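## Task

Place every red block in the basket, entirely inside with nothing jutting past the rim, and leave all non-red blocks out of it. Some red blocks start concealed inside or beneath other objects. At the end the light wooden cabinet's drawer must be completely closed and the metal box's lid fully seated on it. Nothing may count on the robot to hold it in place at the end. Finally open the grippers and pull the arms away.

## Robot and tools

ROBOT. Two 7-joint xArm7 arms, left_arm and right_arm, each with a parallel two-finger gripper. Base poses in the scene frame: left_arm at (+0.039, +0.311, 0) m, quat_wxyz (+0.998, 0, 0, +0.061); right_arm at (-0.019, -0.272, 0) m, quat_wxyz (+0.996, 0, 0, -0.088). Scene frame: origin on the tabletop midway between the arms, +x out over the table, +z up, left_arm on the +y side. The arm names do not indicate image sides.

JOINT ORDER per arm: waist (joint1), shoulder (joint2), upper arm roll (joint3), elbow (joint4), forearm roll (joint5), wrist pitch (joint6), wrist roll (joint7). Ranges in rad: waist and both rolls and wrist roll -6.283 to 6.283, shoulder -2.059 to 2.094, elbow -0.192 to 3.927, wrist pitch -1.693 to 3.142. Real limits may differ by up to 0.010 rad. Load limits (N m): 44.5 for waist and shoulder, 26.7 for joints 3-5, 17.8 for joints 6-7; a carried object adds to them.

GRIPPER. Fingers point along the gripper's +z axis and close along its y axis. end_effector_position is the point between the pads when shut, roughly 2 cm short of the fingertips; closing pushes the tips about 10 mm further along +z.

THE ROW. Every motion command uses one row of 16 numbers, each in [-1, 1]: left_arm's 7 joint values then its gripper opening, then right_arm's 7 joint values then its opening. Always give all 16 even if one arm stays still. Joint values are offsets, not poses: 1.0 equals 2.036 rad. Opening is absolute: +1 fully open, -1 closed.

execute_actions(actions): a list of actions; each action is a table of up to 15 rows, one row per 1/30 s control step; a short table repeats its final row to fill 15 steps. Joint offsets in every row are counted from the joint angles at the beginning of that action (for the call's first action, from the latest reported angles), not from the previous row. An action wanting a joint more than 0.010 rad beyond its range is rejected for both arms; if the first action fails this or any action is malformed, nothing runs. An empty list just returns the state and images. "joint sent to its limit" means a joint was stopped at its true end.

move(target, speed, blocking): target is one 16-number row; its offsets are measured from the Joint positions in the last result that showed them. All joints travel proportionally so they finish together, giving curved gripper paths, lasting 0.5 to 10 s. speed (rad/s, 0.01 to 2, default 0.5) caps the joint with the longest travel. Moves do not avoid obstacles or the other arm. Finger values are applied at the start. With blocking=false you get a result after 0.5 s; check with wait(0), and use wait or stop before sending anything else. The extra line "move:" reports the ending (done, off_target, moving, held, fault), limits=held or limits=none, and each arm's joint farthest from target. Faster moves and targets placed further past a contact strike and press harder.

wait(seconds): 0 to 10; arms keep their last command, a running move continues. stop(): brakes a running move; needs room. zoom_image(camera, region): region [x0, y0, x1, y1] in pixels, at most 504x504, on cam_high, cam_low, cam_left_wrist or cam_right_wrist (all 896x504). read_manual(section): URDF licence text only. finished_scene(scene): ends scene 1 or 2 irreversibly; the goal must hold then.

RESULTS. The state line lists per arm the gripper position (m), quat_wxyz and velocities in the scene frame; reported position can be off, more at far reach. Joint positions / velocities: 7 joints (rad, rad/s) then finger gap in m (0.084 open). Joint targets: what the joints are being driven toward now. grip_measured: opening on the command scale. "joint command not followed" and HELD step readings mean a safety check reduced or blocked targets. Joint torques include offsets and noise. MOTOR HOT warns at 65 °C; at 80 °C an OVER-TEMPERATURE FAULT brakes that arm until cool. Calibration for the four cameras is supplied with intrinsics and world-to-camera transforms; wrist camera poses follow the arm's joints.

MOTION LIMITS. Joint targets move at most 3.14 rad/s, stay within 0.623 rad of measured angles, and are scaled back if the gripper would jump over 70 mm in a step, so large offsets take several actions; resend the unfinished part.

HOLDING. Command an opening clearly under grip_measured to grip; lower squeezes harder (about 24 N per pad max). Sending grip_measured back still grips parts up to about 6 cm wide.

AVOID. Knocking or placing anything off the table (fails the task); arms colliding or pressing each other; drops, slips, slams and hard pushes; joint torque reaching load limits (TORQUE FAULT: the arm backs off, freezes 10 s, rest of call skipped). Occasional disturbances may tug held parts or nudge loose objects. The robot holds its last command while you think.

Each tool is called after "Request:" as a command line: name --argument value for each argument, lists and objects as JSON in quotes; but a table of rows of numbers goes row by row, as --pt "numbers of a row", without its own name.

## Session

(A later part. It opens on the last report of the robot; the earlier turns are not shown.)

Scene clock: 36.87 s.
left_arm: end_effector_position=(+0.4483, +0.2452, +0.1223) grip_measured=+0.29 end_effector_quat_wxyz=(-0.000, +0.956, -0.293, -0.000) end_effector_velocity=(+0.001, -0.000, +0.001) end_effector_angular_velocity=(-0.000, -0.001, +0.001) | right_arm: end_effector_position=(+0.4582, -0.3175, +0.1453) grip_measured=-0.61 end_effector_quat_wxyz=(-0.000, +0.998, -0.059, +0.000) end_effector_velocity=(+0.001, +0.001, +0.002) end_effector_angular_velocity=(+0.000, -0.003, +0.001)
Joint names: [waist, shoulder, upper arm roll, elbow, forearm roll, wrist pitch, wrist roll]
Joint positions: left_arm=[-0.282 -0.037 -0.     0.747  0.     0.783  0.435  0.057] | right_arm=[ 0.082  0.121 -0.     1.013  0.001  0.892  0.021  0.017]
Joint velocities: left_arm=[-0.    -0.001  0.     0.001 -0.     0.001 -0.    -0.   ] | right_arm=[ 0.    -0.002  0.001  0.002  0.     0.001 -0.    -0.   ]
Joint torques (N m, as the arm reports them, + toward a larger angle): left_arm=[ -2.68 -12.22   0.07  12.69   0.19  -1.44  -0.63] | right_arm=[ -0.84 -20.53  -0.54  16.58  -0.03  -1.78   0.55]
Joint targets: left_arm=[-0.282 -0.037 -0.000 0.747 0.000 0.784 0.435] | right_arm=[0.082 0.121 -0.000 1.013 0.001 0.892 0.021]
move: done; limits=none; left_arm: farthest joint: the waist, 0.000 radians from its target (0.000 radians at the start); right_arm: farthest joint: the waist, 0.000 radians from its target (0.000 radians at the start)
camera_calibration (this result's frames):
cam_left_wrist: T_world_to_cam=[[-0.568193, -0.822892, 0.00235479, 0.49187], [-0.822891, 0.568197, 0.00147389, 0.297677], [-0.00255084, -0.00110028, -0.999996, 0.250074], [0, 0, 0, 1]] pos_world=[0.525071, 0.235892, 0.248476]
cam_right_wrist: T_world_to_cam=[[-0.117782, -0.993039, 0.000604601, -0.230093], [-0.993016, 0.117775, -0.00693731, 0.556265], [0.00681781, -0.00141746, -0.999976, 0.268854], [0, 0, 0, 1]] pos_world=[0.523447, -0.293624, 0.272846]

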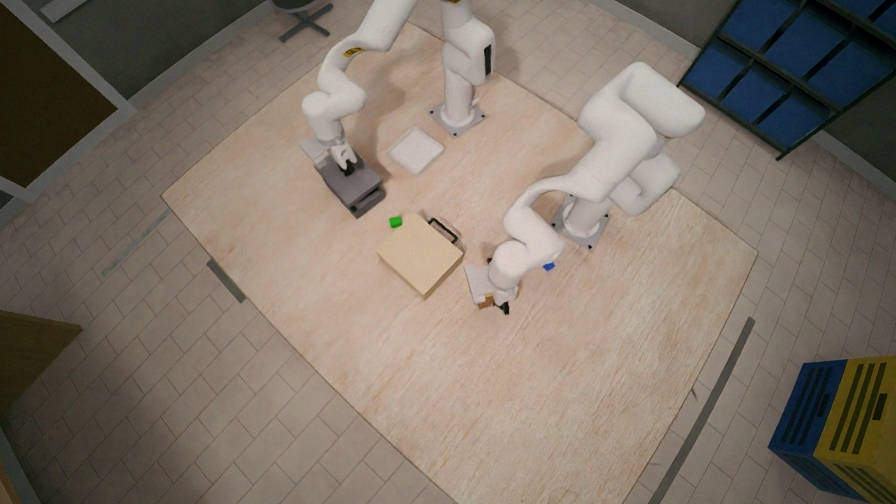

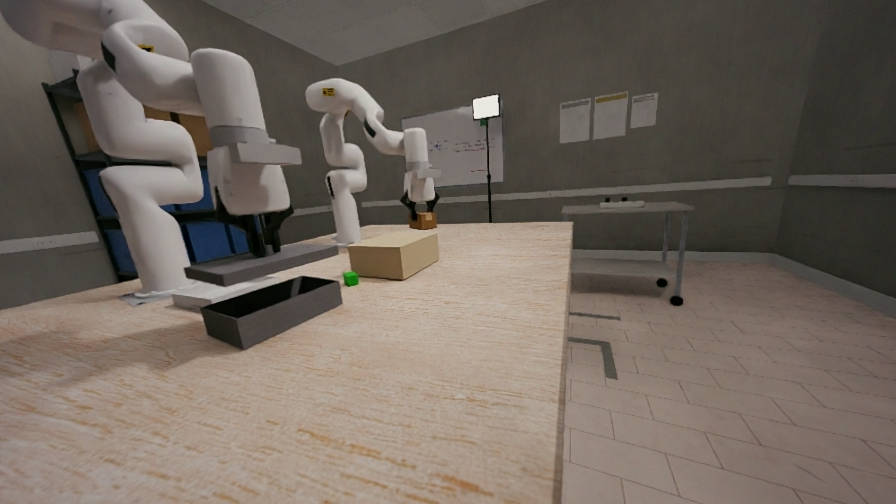

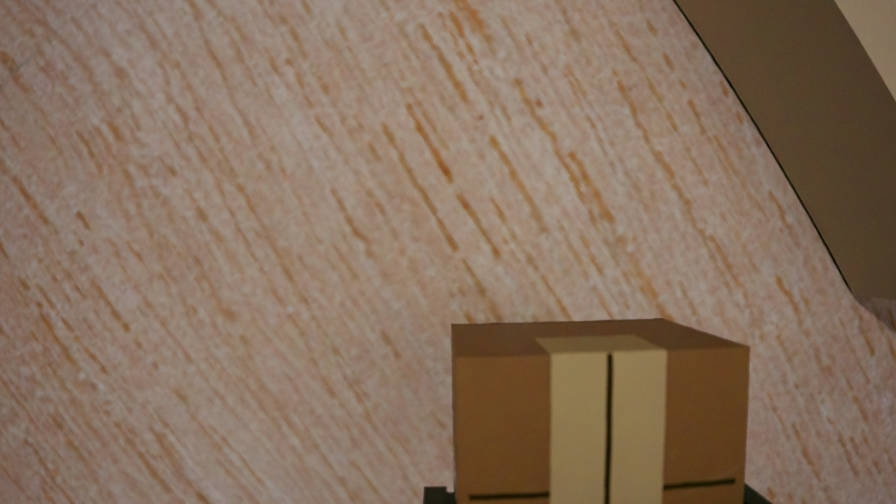

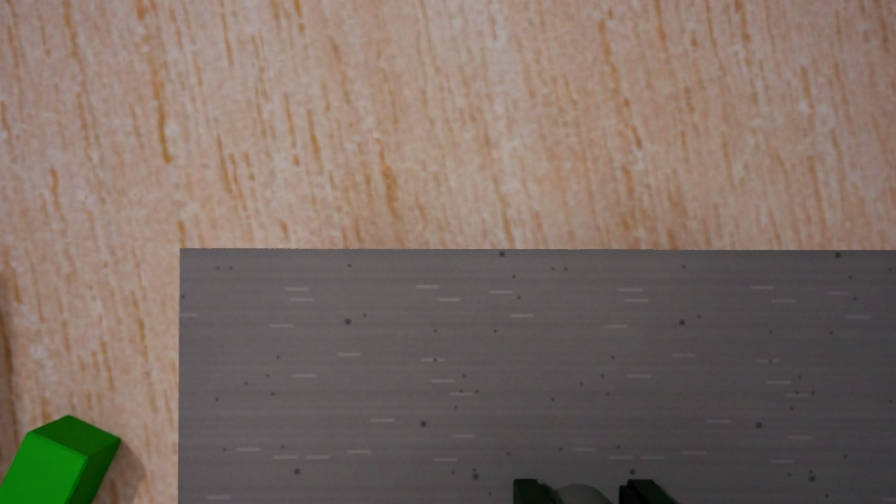

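Request:
move --target '[0.27,0,0,0,0,0,0,-0.3,-0.27,0,0,0,0,0,0,-1]' --speed 0.4

Request:
move --target '[0,0.089,0,-0.027,0,-0.116,0,-0.3,0,0.0965,0,-0.0382,0,-0.1347,0,-1]' --speed 0.15

Scene clock: 43.13 s.
left_arm: end_effector_position=(+0.4227, +0.4682, +0.1223) grip_measured=+0.29 end_effector_quat_wxyz=(-0.000, +1.000, -0.023, -0.000) end_effector_velocity=(-0.001, +0.002, +0.000) end_effector_angular_velocity=(-0.000, -0.001, +0.006) | right_arm: end_effector_position=(+0.3645, -0.5595, +0.1453) grip_measured=-0.61 end_effector_quat_wxyz=(-0.000, +0.945, -0.327, +0.000) end_effector_velocity=(-0.002, -0.003, +0.000) end_effector_angular_velocity=(-0.001, -0.001, -0.009)
Joint names: [waist, shoulder, upper arm roll, elbow, forearm roll, wrist pitch, wrist roll]
Joint positions: left_arm=[ 0.267 -0.037 -0.     0.747  0.     0.783  0.435  0.057] | right_arm=[-0.467  0.121 -0.     1.013  0.001  0.892  0.021  0.017]
Joint velocities: left_arm=[ 0.004 -0.     0.002  0.    -0.001  0.    -0.    -0.   ] | right_arm=[-0.004 -0.    -0.004  0.     0.001 -0.     0.001 -0.   ]
Joint torques (N m, as the arm reports them, + toward a larger angle): left_arm=[ -2.43 -12.38   0.12  12.75   0.4   -1.54  -0.65] | right_arm=[ -0.57 -20.67  -0.34  16.59  -0.24  -1.63   0.31]
Joint targets: left_arm=[0.268 -0.037 -0.000 0.747 0.000 0.783 0.435] | right_arm=[-0.468 0.121 -0.000 1.013 0.001 0.892 0.021]
move: done; limits=none; left_arm: farthest joint: the waist, 0.001 radians from its target (0.550 radians at the start); right_arm: farthest joint: the waist, 0.000 radians from its target (0.549 radians at the start)
camera_calibration (this result's frames):
cam_left_wrist: T_world_to_cam=[[-0.0554658, -0.998458, 0.00234776, 0.526338], [-0.998459, 0.0554693, 0.00147866, 0.464113], [-0.00160661, -0.00226213, -0.999996, 0.250399], [0, 0, 0, 1]] pos_world=[0.492994, 0.500349, 0.248476]
cam_right_wrist: T_world_to_cam=[[-0.61849, -0.785793, 0.000557758, -0.182957], [-0.785776, 0.618472, -0.00692877, 0.696317], [0.00509962, -0.00472365, -0.999976, 0.267925], [0, 0, 0, 1]] pos_world=[0.432626, -0.573153, 0.272845]

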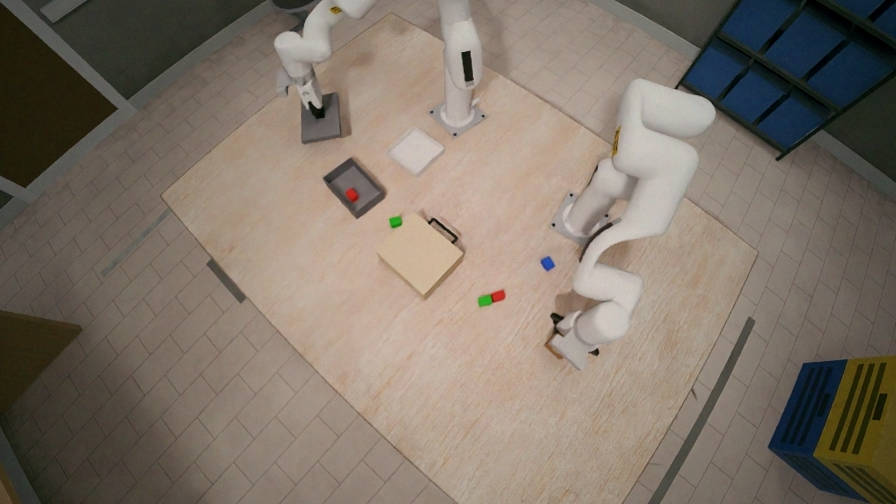

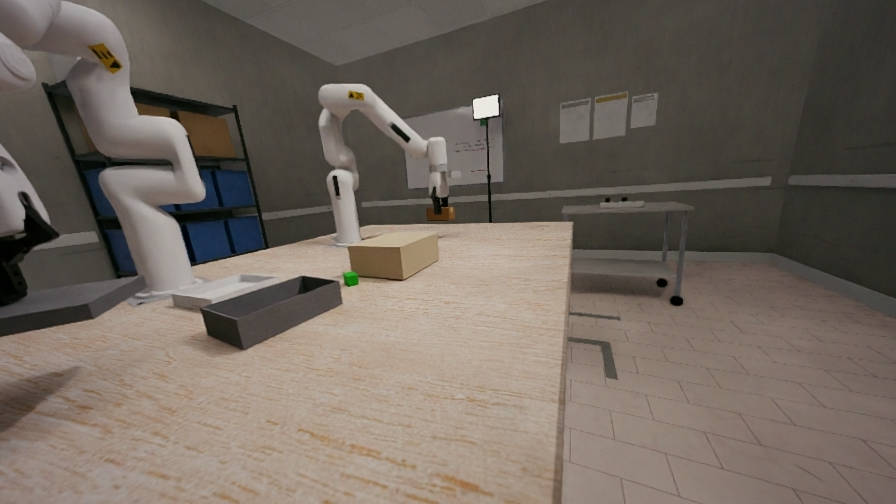

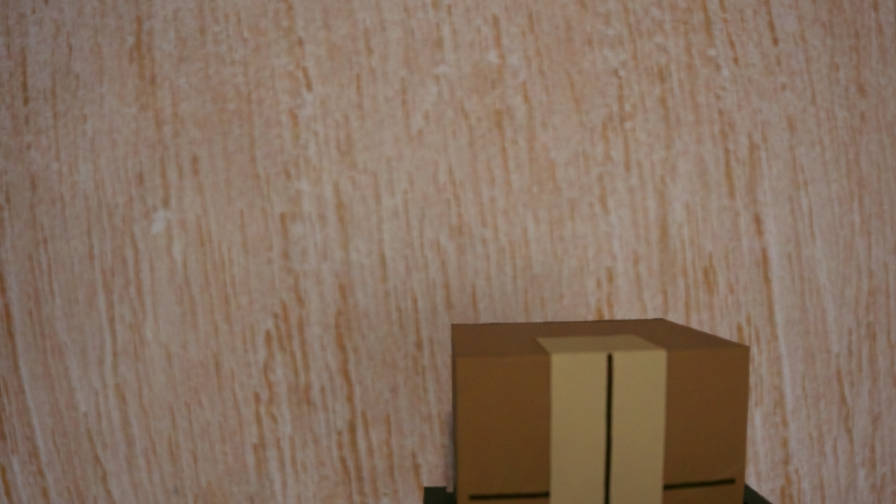

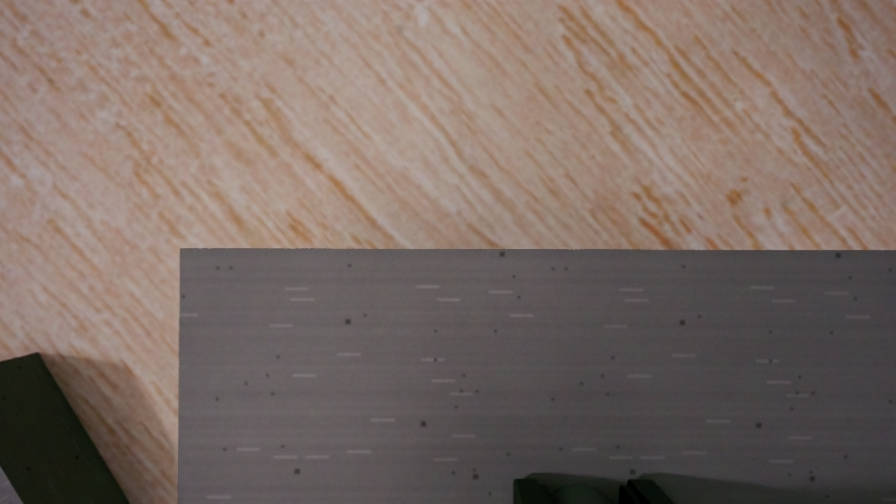

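Scene clock: 45.40 s.
left_arm: end_effector_position=(+0.4230, +0.4683, +0.0459) grip_measured=+0.29 end_effector_quat_wxyz=(-0.000, +1.000, -0.023, +0.000) end_effector_velocity=(-0.001, -0.000, -0.001) end_effector_angular_velocity=(+0.000, +0.002, -0.002) | right_arm: end_effector_position=(+0.3648, -0.5597, +0.0434) grip_measured=-0.61 end_effector_quat_wxyz=(-0.000, +0.945, -0.327, +0.000) end_effector_velocity=(-0.001, +0.001, -0.002) end_effector_angular_velocity=(+0.002, +0.003, -0.000)
Joint names: [waist, shoulder, upper arm roll, elbow, forearm roll, wrist pitch, wrist roll]
Joint positions: left_arm=[ 0.267  0.144 -0.     0.692  0.     0.547  0.435  0.057] | right_arm=[-0.467  0.317 -0.     0.936  0.001  0.618  0.021  0.017]
Joint velocities: left_arm=[-0.001  0.002  0.001 -0.001  0.002 -0.001 -0.    -0.   ] | right_arm=[ 0.     0.003  0.    -0.002  0.    -0.001  0.    -0.   ]
Joint torques (N m, as the arm reports them, + toward a larger angle): left_arm=[ -2.54 -13.89  -0.01  10.86   0.17  -1.4   -0.6 ] | right_arm=[ -0.86 -22.37  -0.56  14.61  -0.11  -1.61   0.38]
Joint targets: left_arm=[0.267 0.144 -0.000 0.692 0.000 0.547 0.435] | right_arm=[-0.467 0.318 -0.000 0.936 0.001 0.618 0.021]
move: done; limits=none; left_arm: farthest joint: the wrist pitch, 0.001 radians from its target (0.237 radians at the start); right_arm: farthest joint: the elbow, 0.001 radians from its target (0.078 radians at the start)
camera_calibration (this result's frames):
cam_left_wrist: T_world_to_cam=[[-0.0555003, -0.998456, 0.00232546, 0.526644], [-0.998458, 0.0555031, 0.0011635, 0.464526], [-0.00129077, -0.0022573, -0.999997, 0.173905], [0, 0, 0, 1]] pos_world=[0.493263, 0.500441, 0.172139]
cam_right_wrist: T_world_to_cam=[[-0.618641, -0.785674, 0.000750571, -0.182847], [-0.785656, 0.61862, -0.00735943, 0.695996], [0.00531779, -0.00514253, -0.999973, 0.165695], [0, 0, 0, 1]] pos_world=[0.432815, -0.573363, 0.17095]

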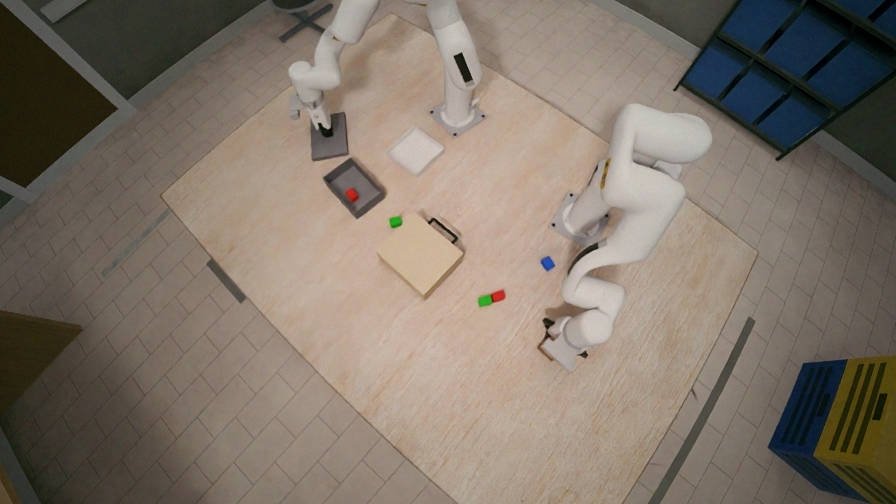

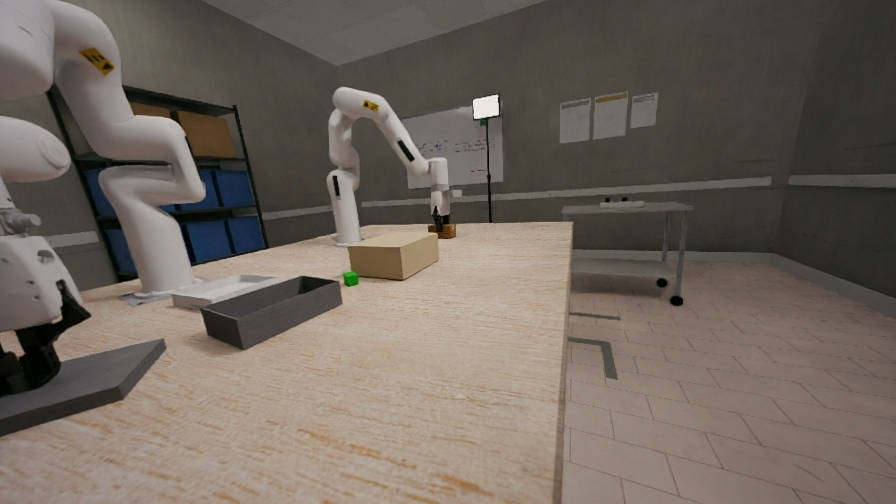

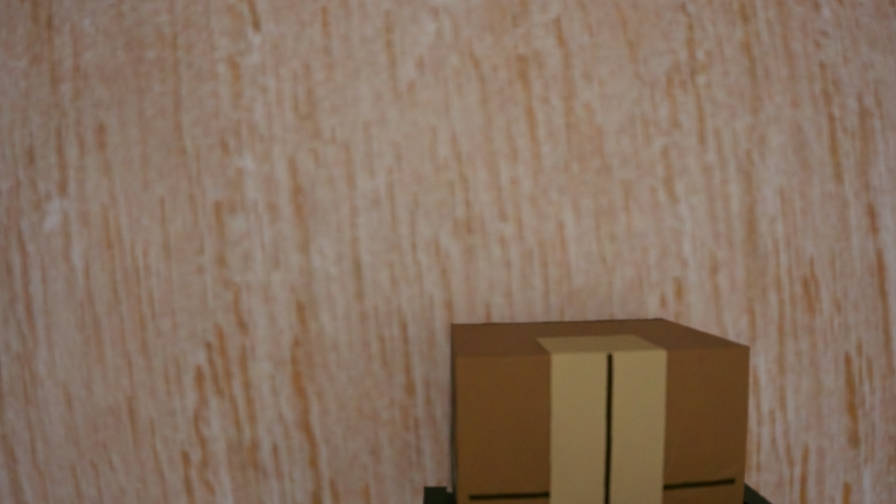

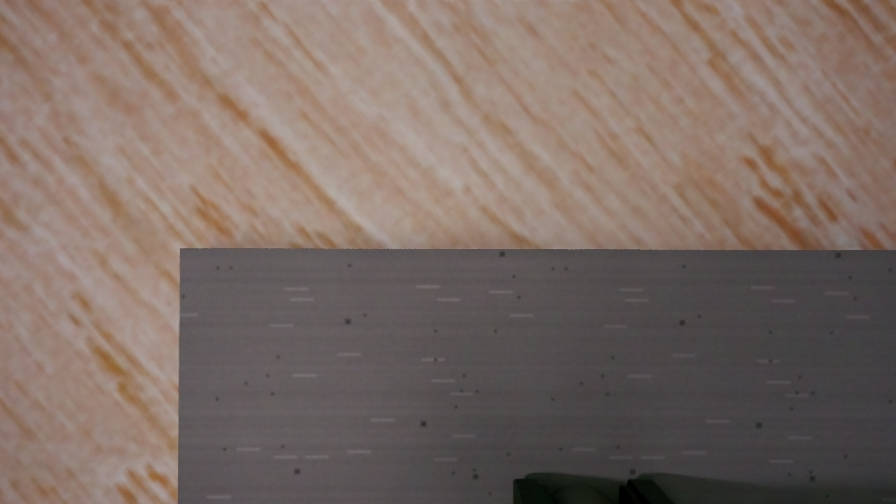

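Lower 3 mm more, release, lift, return to view.

Request:
move --target '[0,0.001,0,0,0,-0.001,0,-0.3,0,0.0036,0,-0.0004,0,-0.004,0,-1]' --speed 0.02

Request:
move --target '[0,0,0,0,0,0,0,1,0,0,0,0,0,0,0,0]'

Request:
move --target '[0,-0.12,0,0.015,0,0.135,0,1,0,-0.13,0,0.02,0,0.15,0,0]' --speed 0.4

Request:
move --target '[-0.24,-0.08,0,-0.05,0,0.03,0.03,0,0.3,-0.04,0,-0.02,0,0.02,0.03,0]' --speed 0.6

Scene clock: 50.23 s.
left_arm: end_effector_position=(+0.4230, +0.4684, +0.0453) grip_measured=+0.29 end_effector_quat_wxyz=(-0.000, +1.000, -0.023, +0.000) end_effector_velocity=(-0.000, +0.001, +0.000) end_effector_angular_velocity=(+0.001, -0.000, +0.002) | right_arm: end_effector_position=(+0.3660, -0.5607, +0.0423) grip_measured=-0.61 end_effector_quat_wxyz=(+0.001, +0.945, -0.327, +0.003) end_effector_velocity=(+0.000, +0.000, -0.001) end_effector_angular_velocity=(+0.000, -0.000, -0.000)
Joint names: [waist, shoulder, upper arm roll, elbow, forearm roll, wrist pitch, wrist roll]
Joint positions: left_arm=[ 0.267  0.146 -0.     0.692  0.     0.545  0.435  0.057] | right_arm=[-0.467  0.322 -0.     0.937  0.001  0.61   0.021  0.017]
Joint velocities: left_arm=[ 0.    -0.     0.002 -0.     0.    -0.     0.     0.   ] | right_arm=[ 0.     0.002 -0.    -0.     0.    -0.002  0.     0.   ]
Joint torques (N m, as the arm reports them, + toward a larger angle): left_arm=[ -2.54 -13.77   0.18  10.97   0.15  -1.54  -0.67] | right_arm=[ -0.96 -11.33  -0.53   8.18  -0.19  -1.46   0.39]
Joint targets: left_arm=[0.267 0.146 -0.000 0.692 0.000 0.545 0.435] | right_arm=[-0.467 0.325 -0.000 0.935 0.001 0.610 0.021]
move: done; limits=none; left_arm: farthest joint: the wrist pitch, 0.001 radians from its target (0.002 radians at the start); right_arm: farthest joint: the shoulder, 0.002 radians from its target (0.007 radians at the start)
camera_calibration (this result's frames):
cam_left_wrist: T_world_to_cam=[[-0.0554995, -0.998456, 0.00230066, 0.526683], [-0.998458, 0.0555021, 0.00110774, 0.464604], [-0.00123372, -0.00223563, -0.999997, 0.173225], [0, 0, 0, 1]] pos_world=[0.493332, 0.50047, 0.171498]
cam_right_wrist: T_world_to_cam=[[-0.618645, -0.78567, 0.000646243, -0.182802], [-0.785617, 0.618593, -0.0121815, 0.69778], [0.00917089, -0.00804373, -0.999926, 0.161498], [0, 0, 0, 1]] pos_world=[0.433617, -0.573965, 0.170104]

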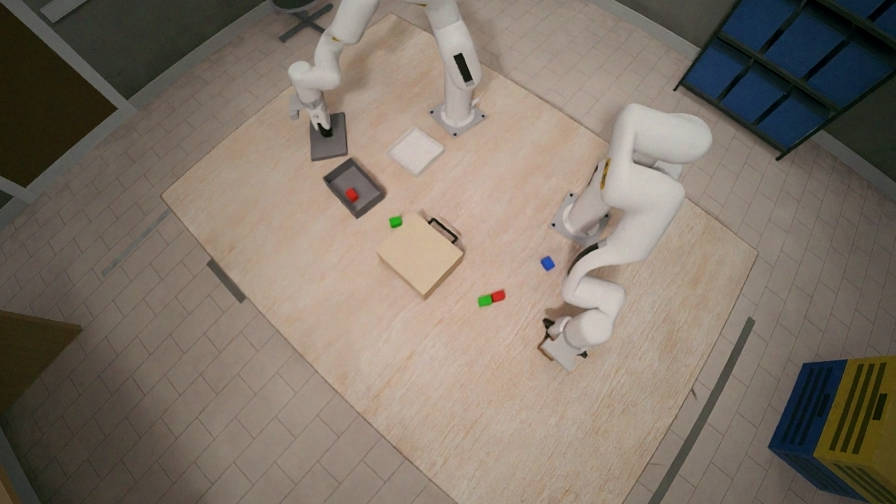

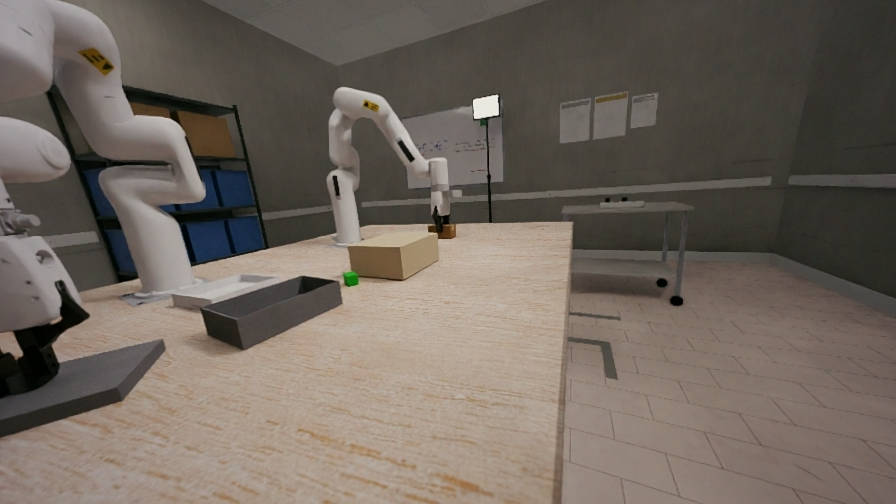

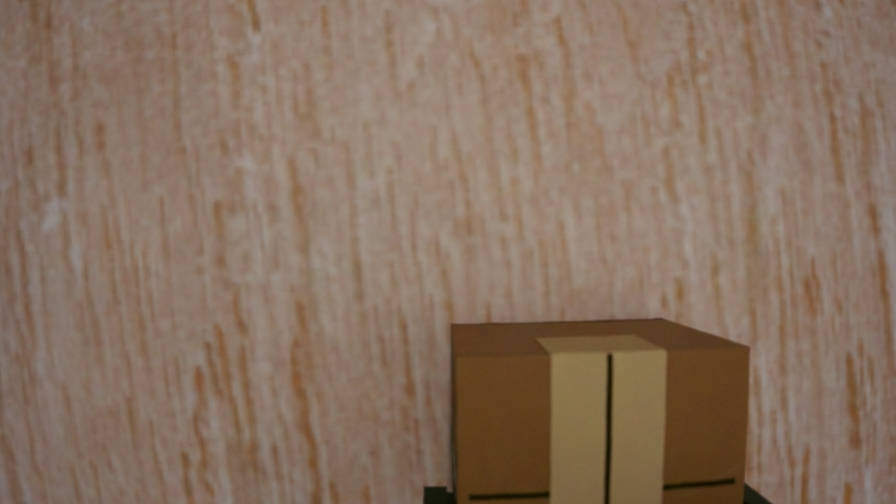

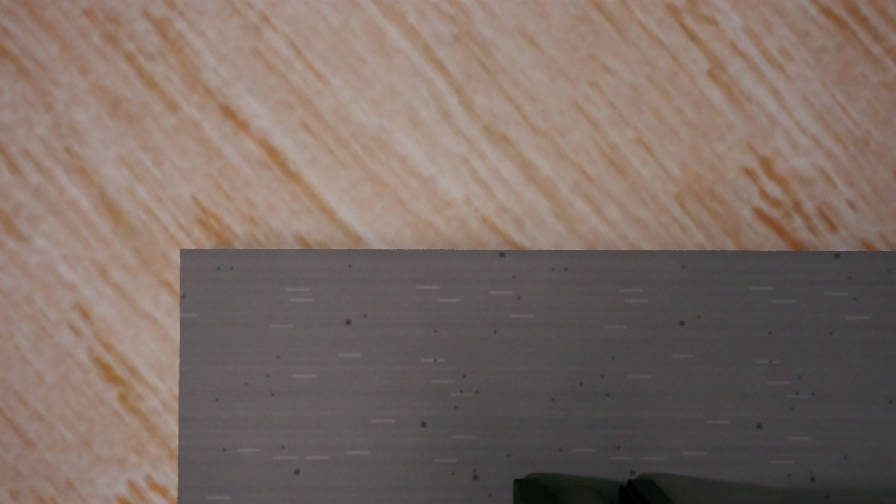

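Scene clock: 50.80 s.
left_arm: end_effector_position=(+0.4230, +0.4684, +0.0453) grip_measured=+1.00 end_effector_quat_wxyz=(-0.000, +1.000, -0.023, +0.000) end_effector_velocity=(+0.000, -0.000, -0.000) end_effector_angular_velocity=(-0.000, +0.000, -0.001) | right_arm: end_effector_position=(+0.3658, -0.5605, +0.0419) grip_measured=-0.01 end_effector_quat_wxyz=(+0.000, +0.945, -0.327, +0.002) end_effector_velocity=(+0.001, -0.000, +0.001) end_effector_angular_velocity=(-0.002, -0.003, +0.000)
Joint names: [waist, shoulder, upper arm roll, elbow, forearm roll, wrist pitch, wrist roll]
Joint positions: left_arm=[ 0.267  0.146 -0.     0.692  0.     0.545  0.435  0.084] | right_arm=[-0.467  0.322 -0.     0.937  0.001  0.61   0.021  0.044]
Joint velocities: left_arm=[-0.  0. -0. -0.  0.  0.  0. -0.] | right_arm=[-0.    -0.002  0.001  0.001  0.    -0.    -0.     0.   ]
Joint torques (N m, as the arm reports them, + toward a larger angle): left_arm=[ -2.83 -13.88   0.09  10.97   0.16  -1.54  -0.74] | right_arm=[ -1.08 -21.63  -0.7   13.7   -0.22  -1.48   0.34]
Joint targets: left_arm=[0.267 0.146 -0.000 0.692 0.000 0.545 0.435] | right_arm=[-0.467 0.322 -0.000 0.937 0.001 0.610 0.021]
move: done; limits=none; left_arm: farthest joint: the waist, 0.000 radians from its target (0.000 radians at the start); right_arm: farthest joint: the waist, 0.000 radians from its target (0.000 radians at the start)
camera_calibration (this result's frames):
cam_left_wrist: T_world_to_cam=[[-0.0554997, -0.998456, 0.00230149, 0.526682], [-0.998458, 0.0555024, 0.00110955, 0.464603], [-0.00123558, -0.00223636, -0.999997, 0.173225], [0, 0, 0, 1]] pos_world=[0.493332, 0.50047, 0.171497]
cam_right_wrist: T_world_to_cam=[[-0.618643, -0.785672, 0.000667364, -0.18281], [-0.785627, 0.618598, -0.0112219, 0.697438], [0.0084039, -0.00746665, -0.999937, 0.161716], [0, 0, 0, 1]] pos_world=[0.433473, -0.573855, 0.169655]

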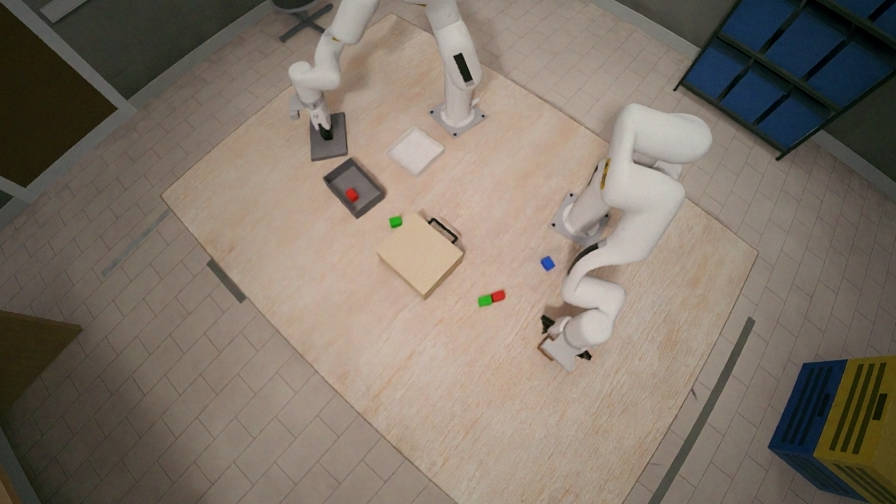

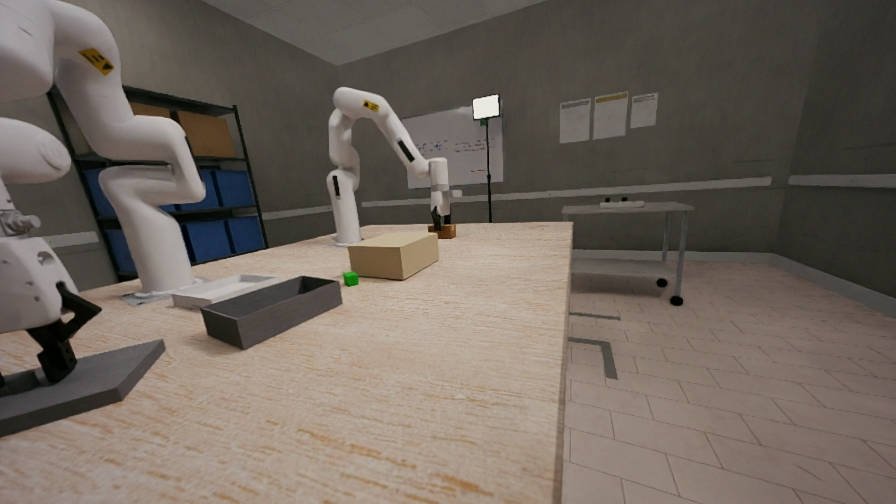

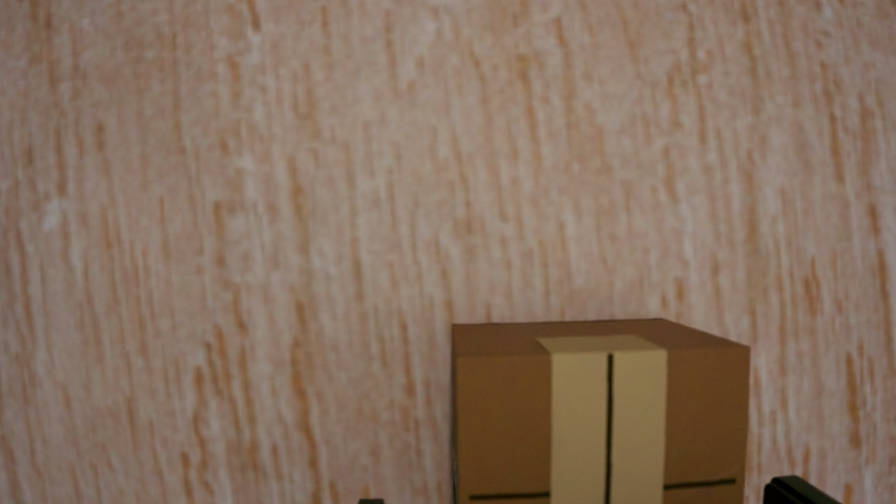

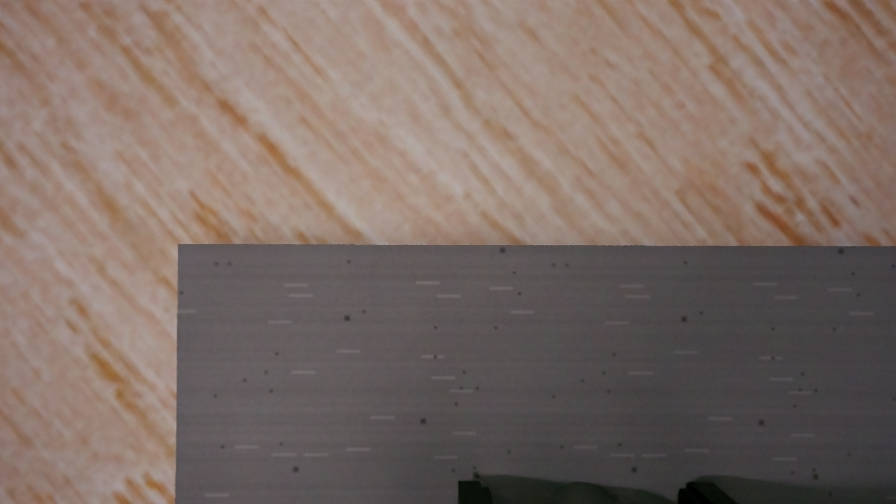

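Scene clock: 52.13 s.
left_arm: end_effector_position=(+0.4121, +0.4639, +0.1352) grip_measured=+1.00 end_effector_quat_wxyz=(-0.000, +1.000, -0.023, -0.000) end_effector_velocity=(+0.001, -0.000, +0.002) end_effector_angular_velocity=(+0.003, -0.003, -0.003) | right_arm: end_effector_position=(+0.3541, -0.5516, +0.1590) grip_measured=-0.01 end_effector_quat_wxyz=(+0.000, +0.945, -0.327, +0.002) end_effector_velocity=(+0.001, -0.001, +0.003) end_effector_angular_velocity=(-0.003, -0.004, +0.001)
Joint names: [waist, shoulder, upper arm roll, elbow, forearm roll, wrist pitch, wrist roll]
Joint positions: left_arm=[ 0.267 -0.098 -0.     0.722  0.     0.82   0.435  0.084] | right_arm=[-0.467  0.058 -0.     0.977  0.001  0.915  0.021  0.044]
Joint velocities: left_arm=[-0.    -0.004 -0.001  0.001  0.001  0.001  0.     0.   ] | right_arm=[-0.    -0.004 -0.001  0.003 -0.     0.002 -0.001 -0.   ]
Joint torques (N m, as the arm reports them, + toward a larger angle): left_arm=[ -2.49 -11.53   0.19  12.92   0.28  -1.5   -0.62] | right_arm=[ -0.7  -18.29  -0.59  16.13  -0.2   -1.53   0.37]
Joint targets: left_arm=[0.267 -0.098 -0.000 0.722 0.000 0.820 0.435] | right_arm=[-0.467 0.058 -0.000 0.977 0.001 0.915 0.021]
move: done; limits=none; left_arm: farthest joint: the waist, 0.000 radians from its target (0.000 radians at the start); right_arm: farthest joint: the shoulder, 0.001 radians from its target (0.265 radians at the start)
camera_calibration (this result's frames):
cam_left_wrist: T_world_to_cam=[[-0.0554545, -0.998458, 0.00237487, 0.521409], [-0.99846, 0.0554584, 0.00160653, 0.453791], [-0.00173576, -0.00228213, -0.999996, 0.26338], [0, 0, 0, 1]] pos_world=[0.482463, 0.49604, 0.261412]
cam_right_wrist: T_world_to_cam=[[-0.618475, -0.785804, 0.000456246, -0.183251], [-0.785763, 0.618437, -0.0106117, 0.683875], [0.00805657, -0.00692158, -0.999944, 0.279442], [0, 0, 0, 1]] pos_world=[0.421776, -0.564999, 0.286767]

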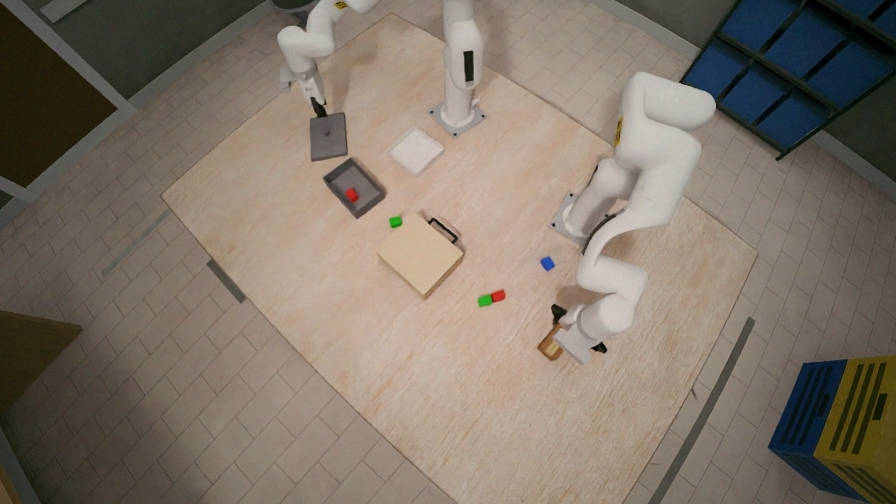

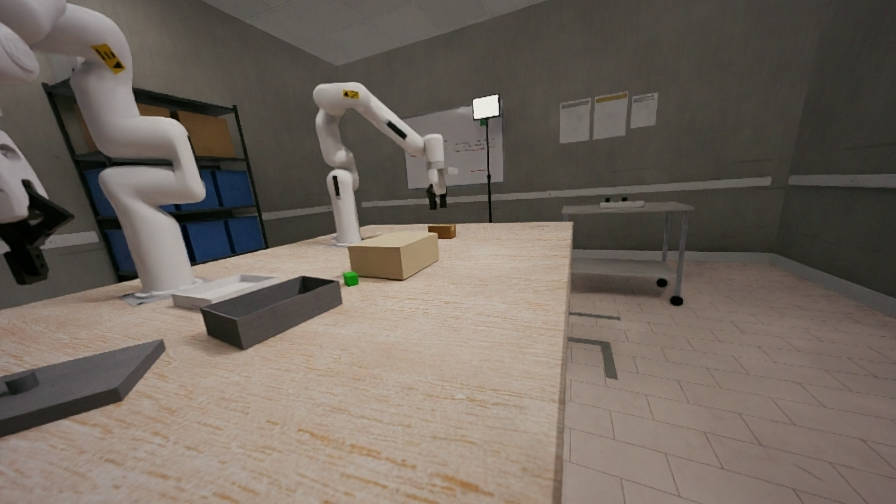

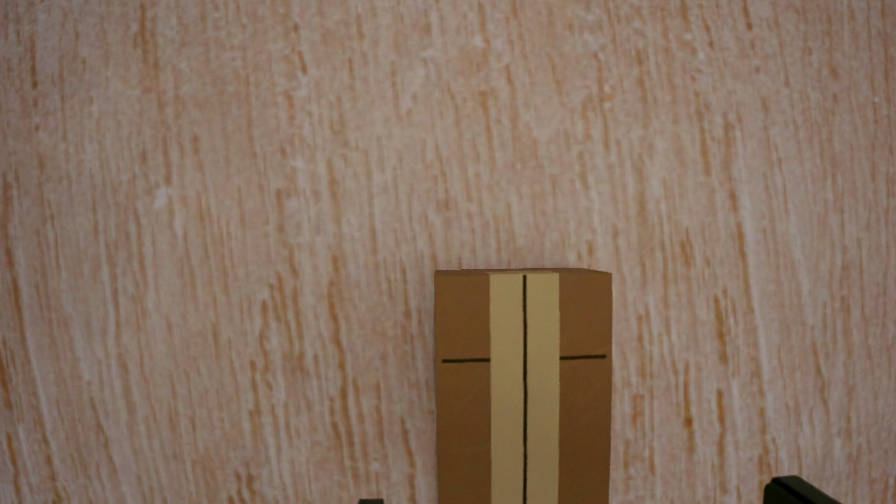

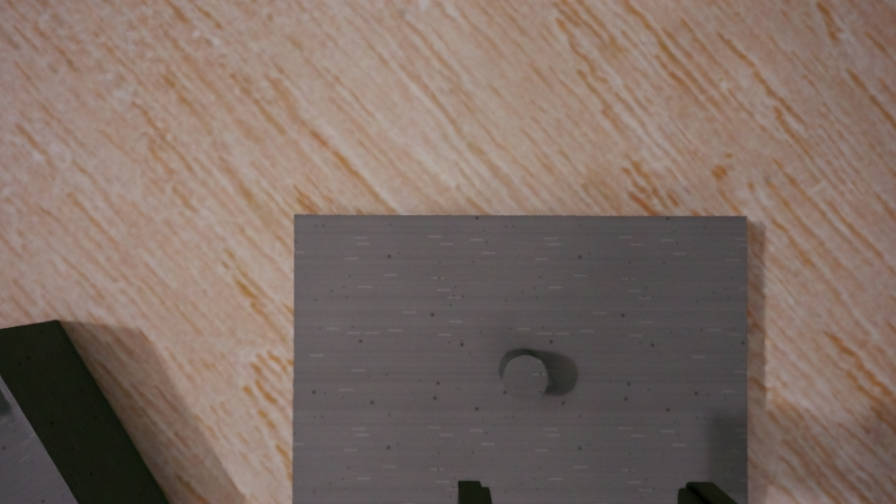

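Scene clock: 53.80 s.
left_arm: end_effector_position=(+0.4022, +0.2751, +0.1539) grip_measured=-0.01 end_effector_quat_wxyz=(-0.000, +0.956, -0.293, -0.000) end_effector_velocity=(-0.000, -0.002, +0.000) end_effector_angular_velocity=(-0.000, -0.000, -0.004) | right_arm: end_effector_position=(+0.4289, -0.2872, +0.1768) grip_measured=-0.01 end_effector_quat_wxyz=(-0.000, +0.998, -0.059, +0.002) end_effector_velocity=(-0.000, +0.003, -0.000) end_effector_angular_velocity=(+0.000, +0.000, +0.005)
Joint names: [waist, shoulder, upper arm roll, elbow, forearm roll, wrist pitch, wrist roll]
Joint positions: left_arm=[-0.221 -0.261 -0.     0.62   0.     0.881  0.496  0.044] | right_arm=[ 0.143 -0.023 -0.     0.936  0.001  0.955  0.082  0.044]
Joint velocities: left_arm=[-0.003 -0.001 -0.002 -0.    -0.001  0.     0.     0.   ] | right_arm=[ 0.004 -0.     0.003 -0.001  0.001 -0.     0.001 -0.   ]
Joint torques (N m, as the arm reports them, + toward a larger angle): left_arm=[-2.47 -9.26  0.26 13.44  0.19 -1.46 -0.69] | right_arm=[ -0.6  -17.33  -0.45  16.11  -0.18  -1.51   0.44]
Joint targets: left_arm=[-0.222 -0.261 -0.000 0.620 0.000 0.881 0.496] | right_arm=[0.143 -0.023 -0.000 0.936 0.001 0.955 0.082]
move: done; limits=none; left_arm: farthest joint: the waist, 0.000 radians from its target (0.489 radians at the start); right_arm: farthest joint: the waist, 0.001 radians from its target (0.611 radians at the start)
camera_calibration (this result's frames):
cam_left_wrist: T_world_to_cam=[[-0.568314, -0.822808, 0.00239971, 0.490263], [-0.822807, 0.568319, 0.00169723, 0.242611], [-0.00276029, -0.00100994, -0.999996, 0.281706], [0, 0, 0, 1]] pos_world=[0.479023, 0.265797, 0.280116]
cam_right_wrist: T_world_to_cam=[[-0.117741, -0.993044, 0.000194974, -0.203464], [-0.99299, 0.117732, -0.0104889, 0.524438], [0.010393, -0.00142858, -0.999945, 0.299022], [0, 0, 0, 1]] pos_world=[0.493698, -0.263365, 0.304546]

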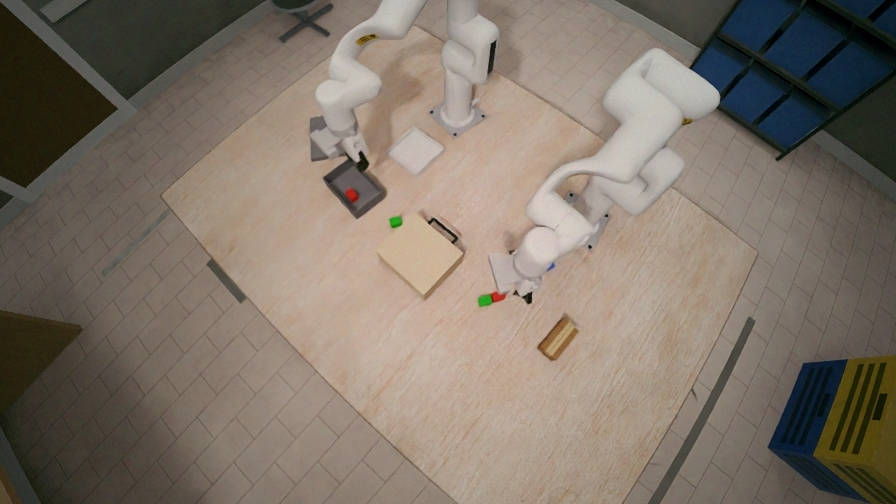

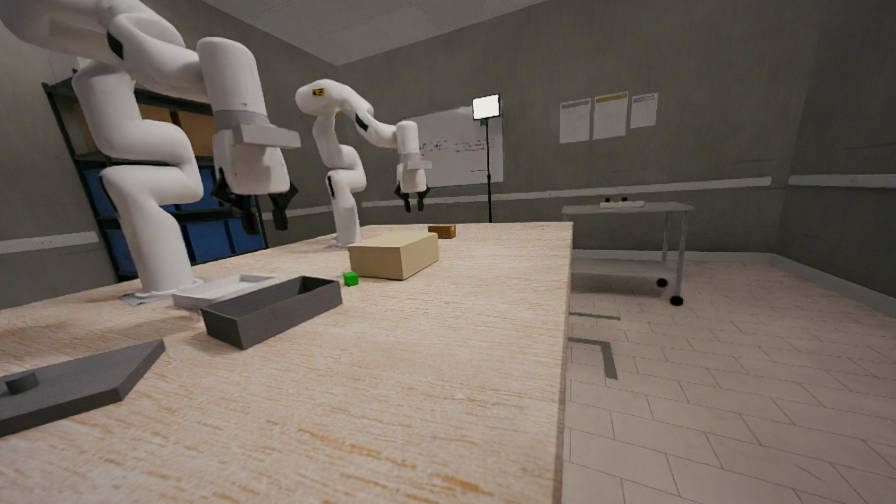

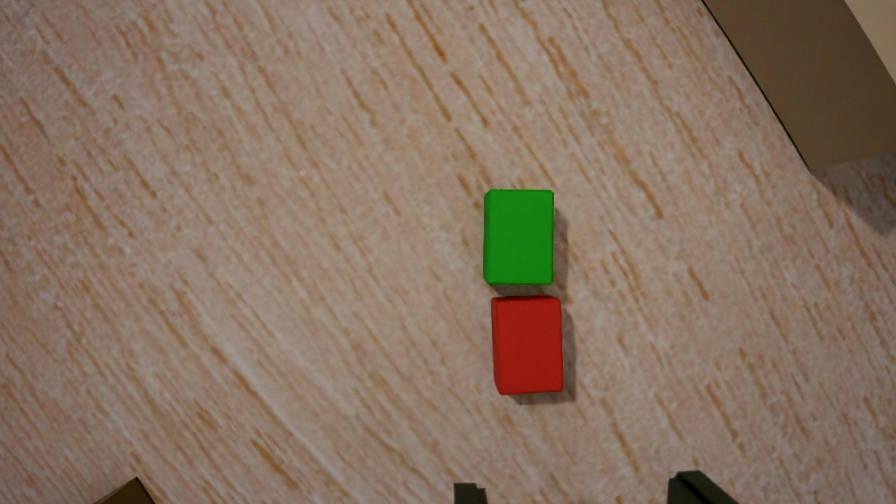

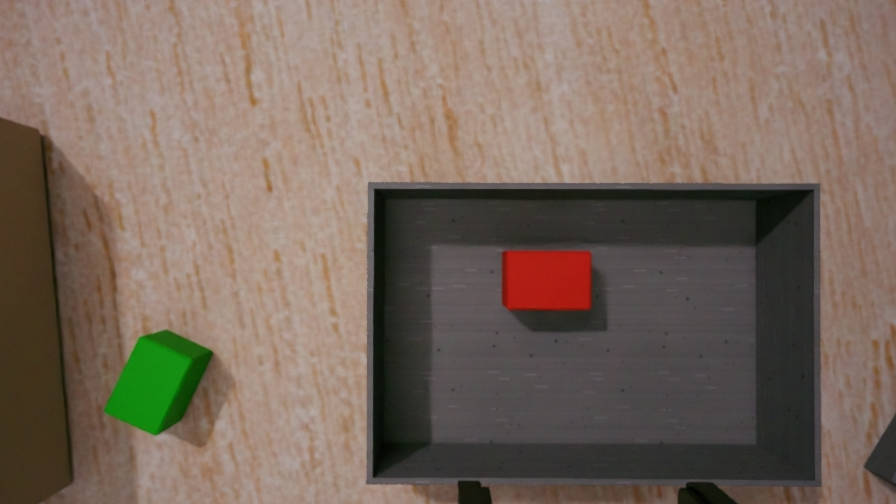

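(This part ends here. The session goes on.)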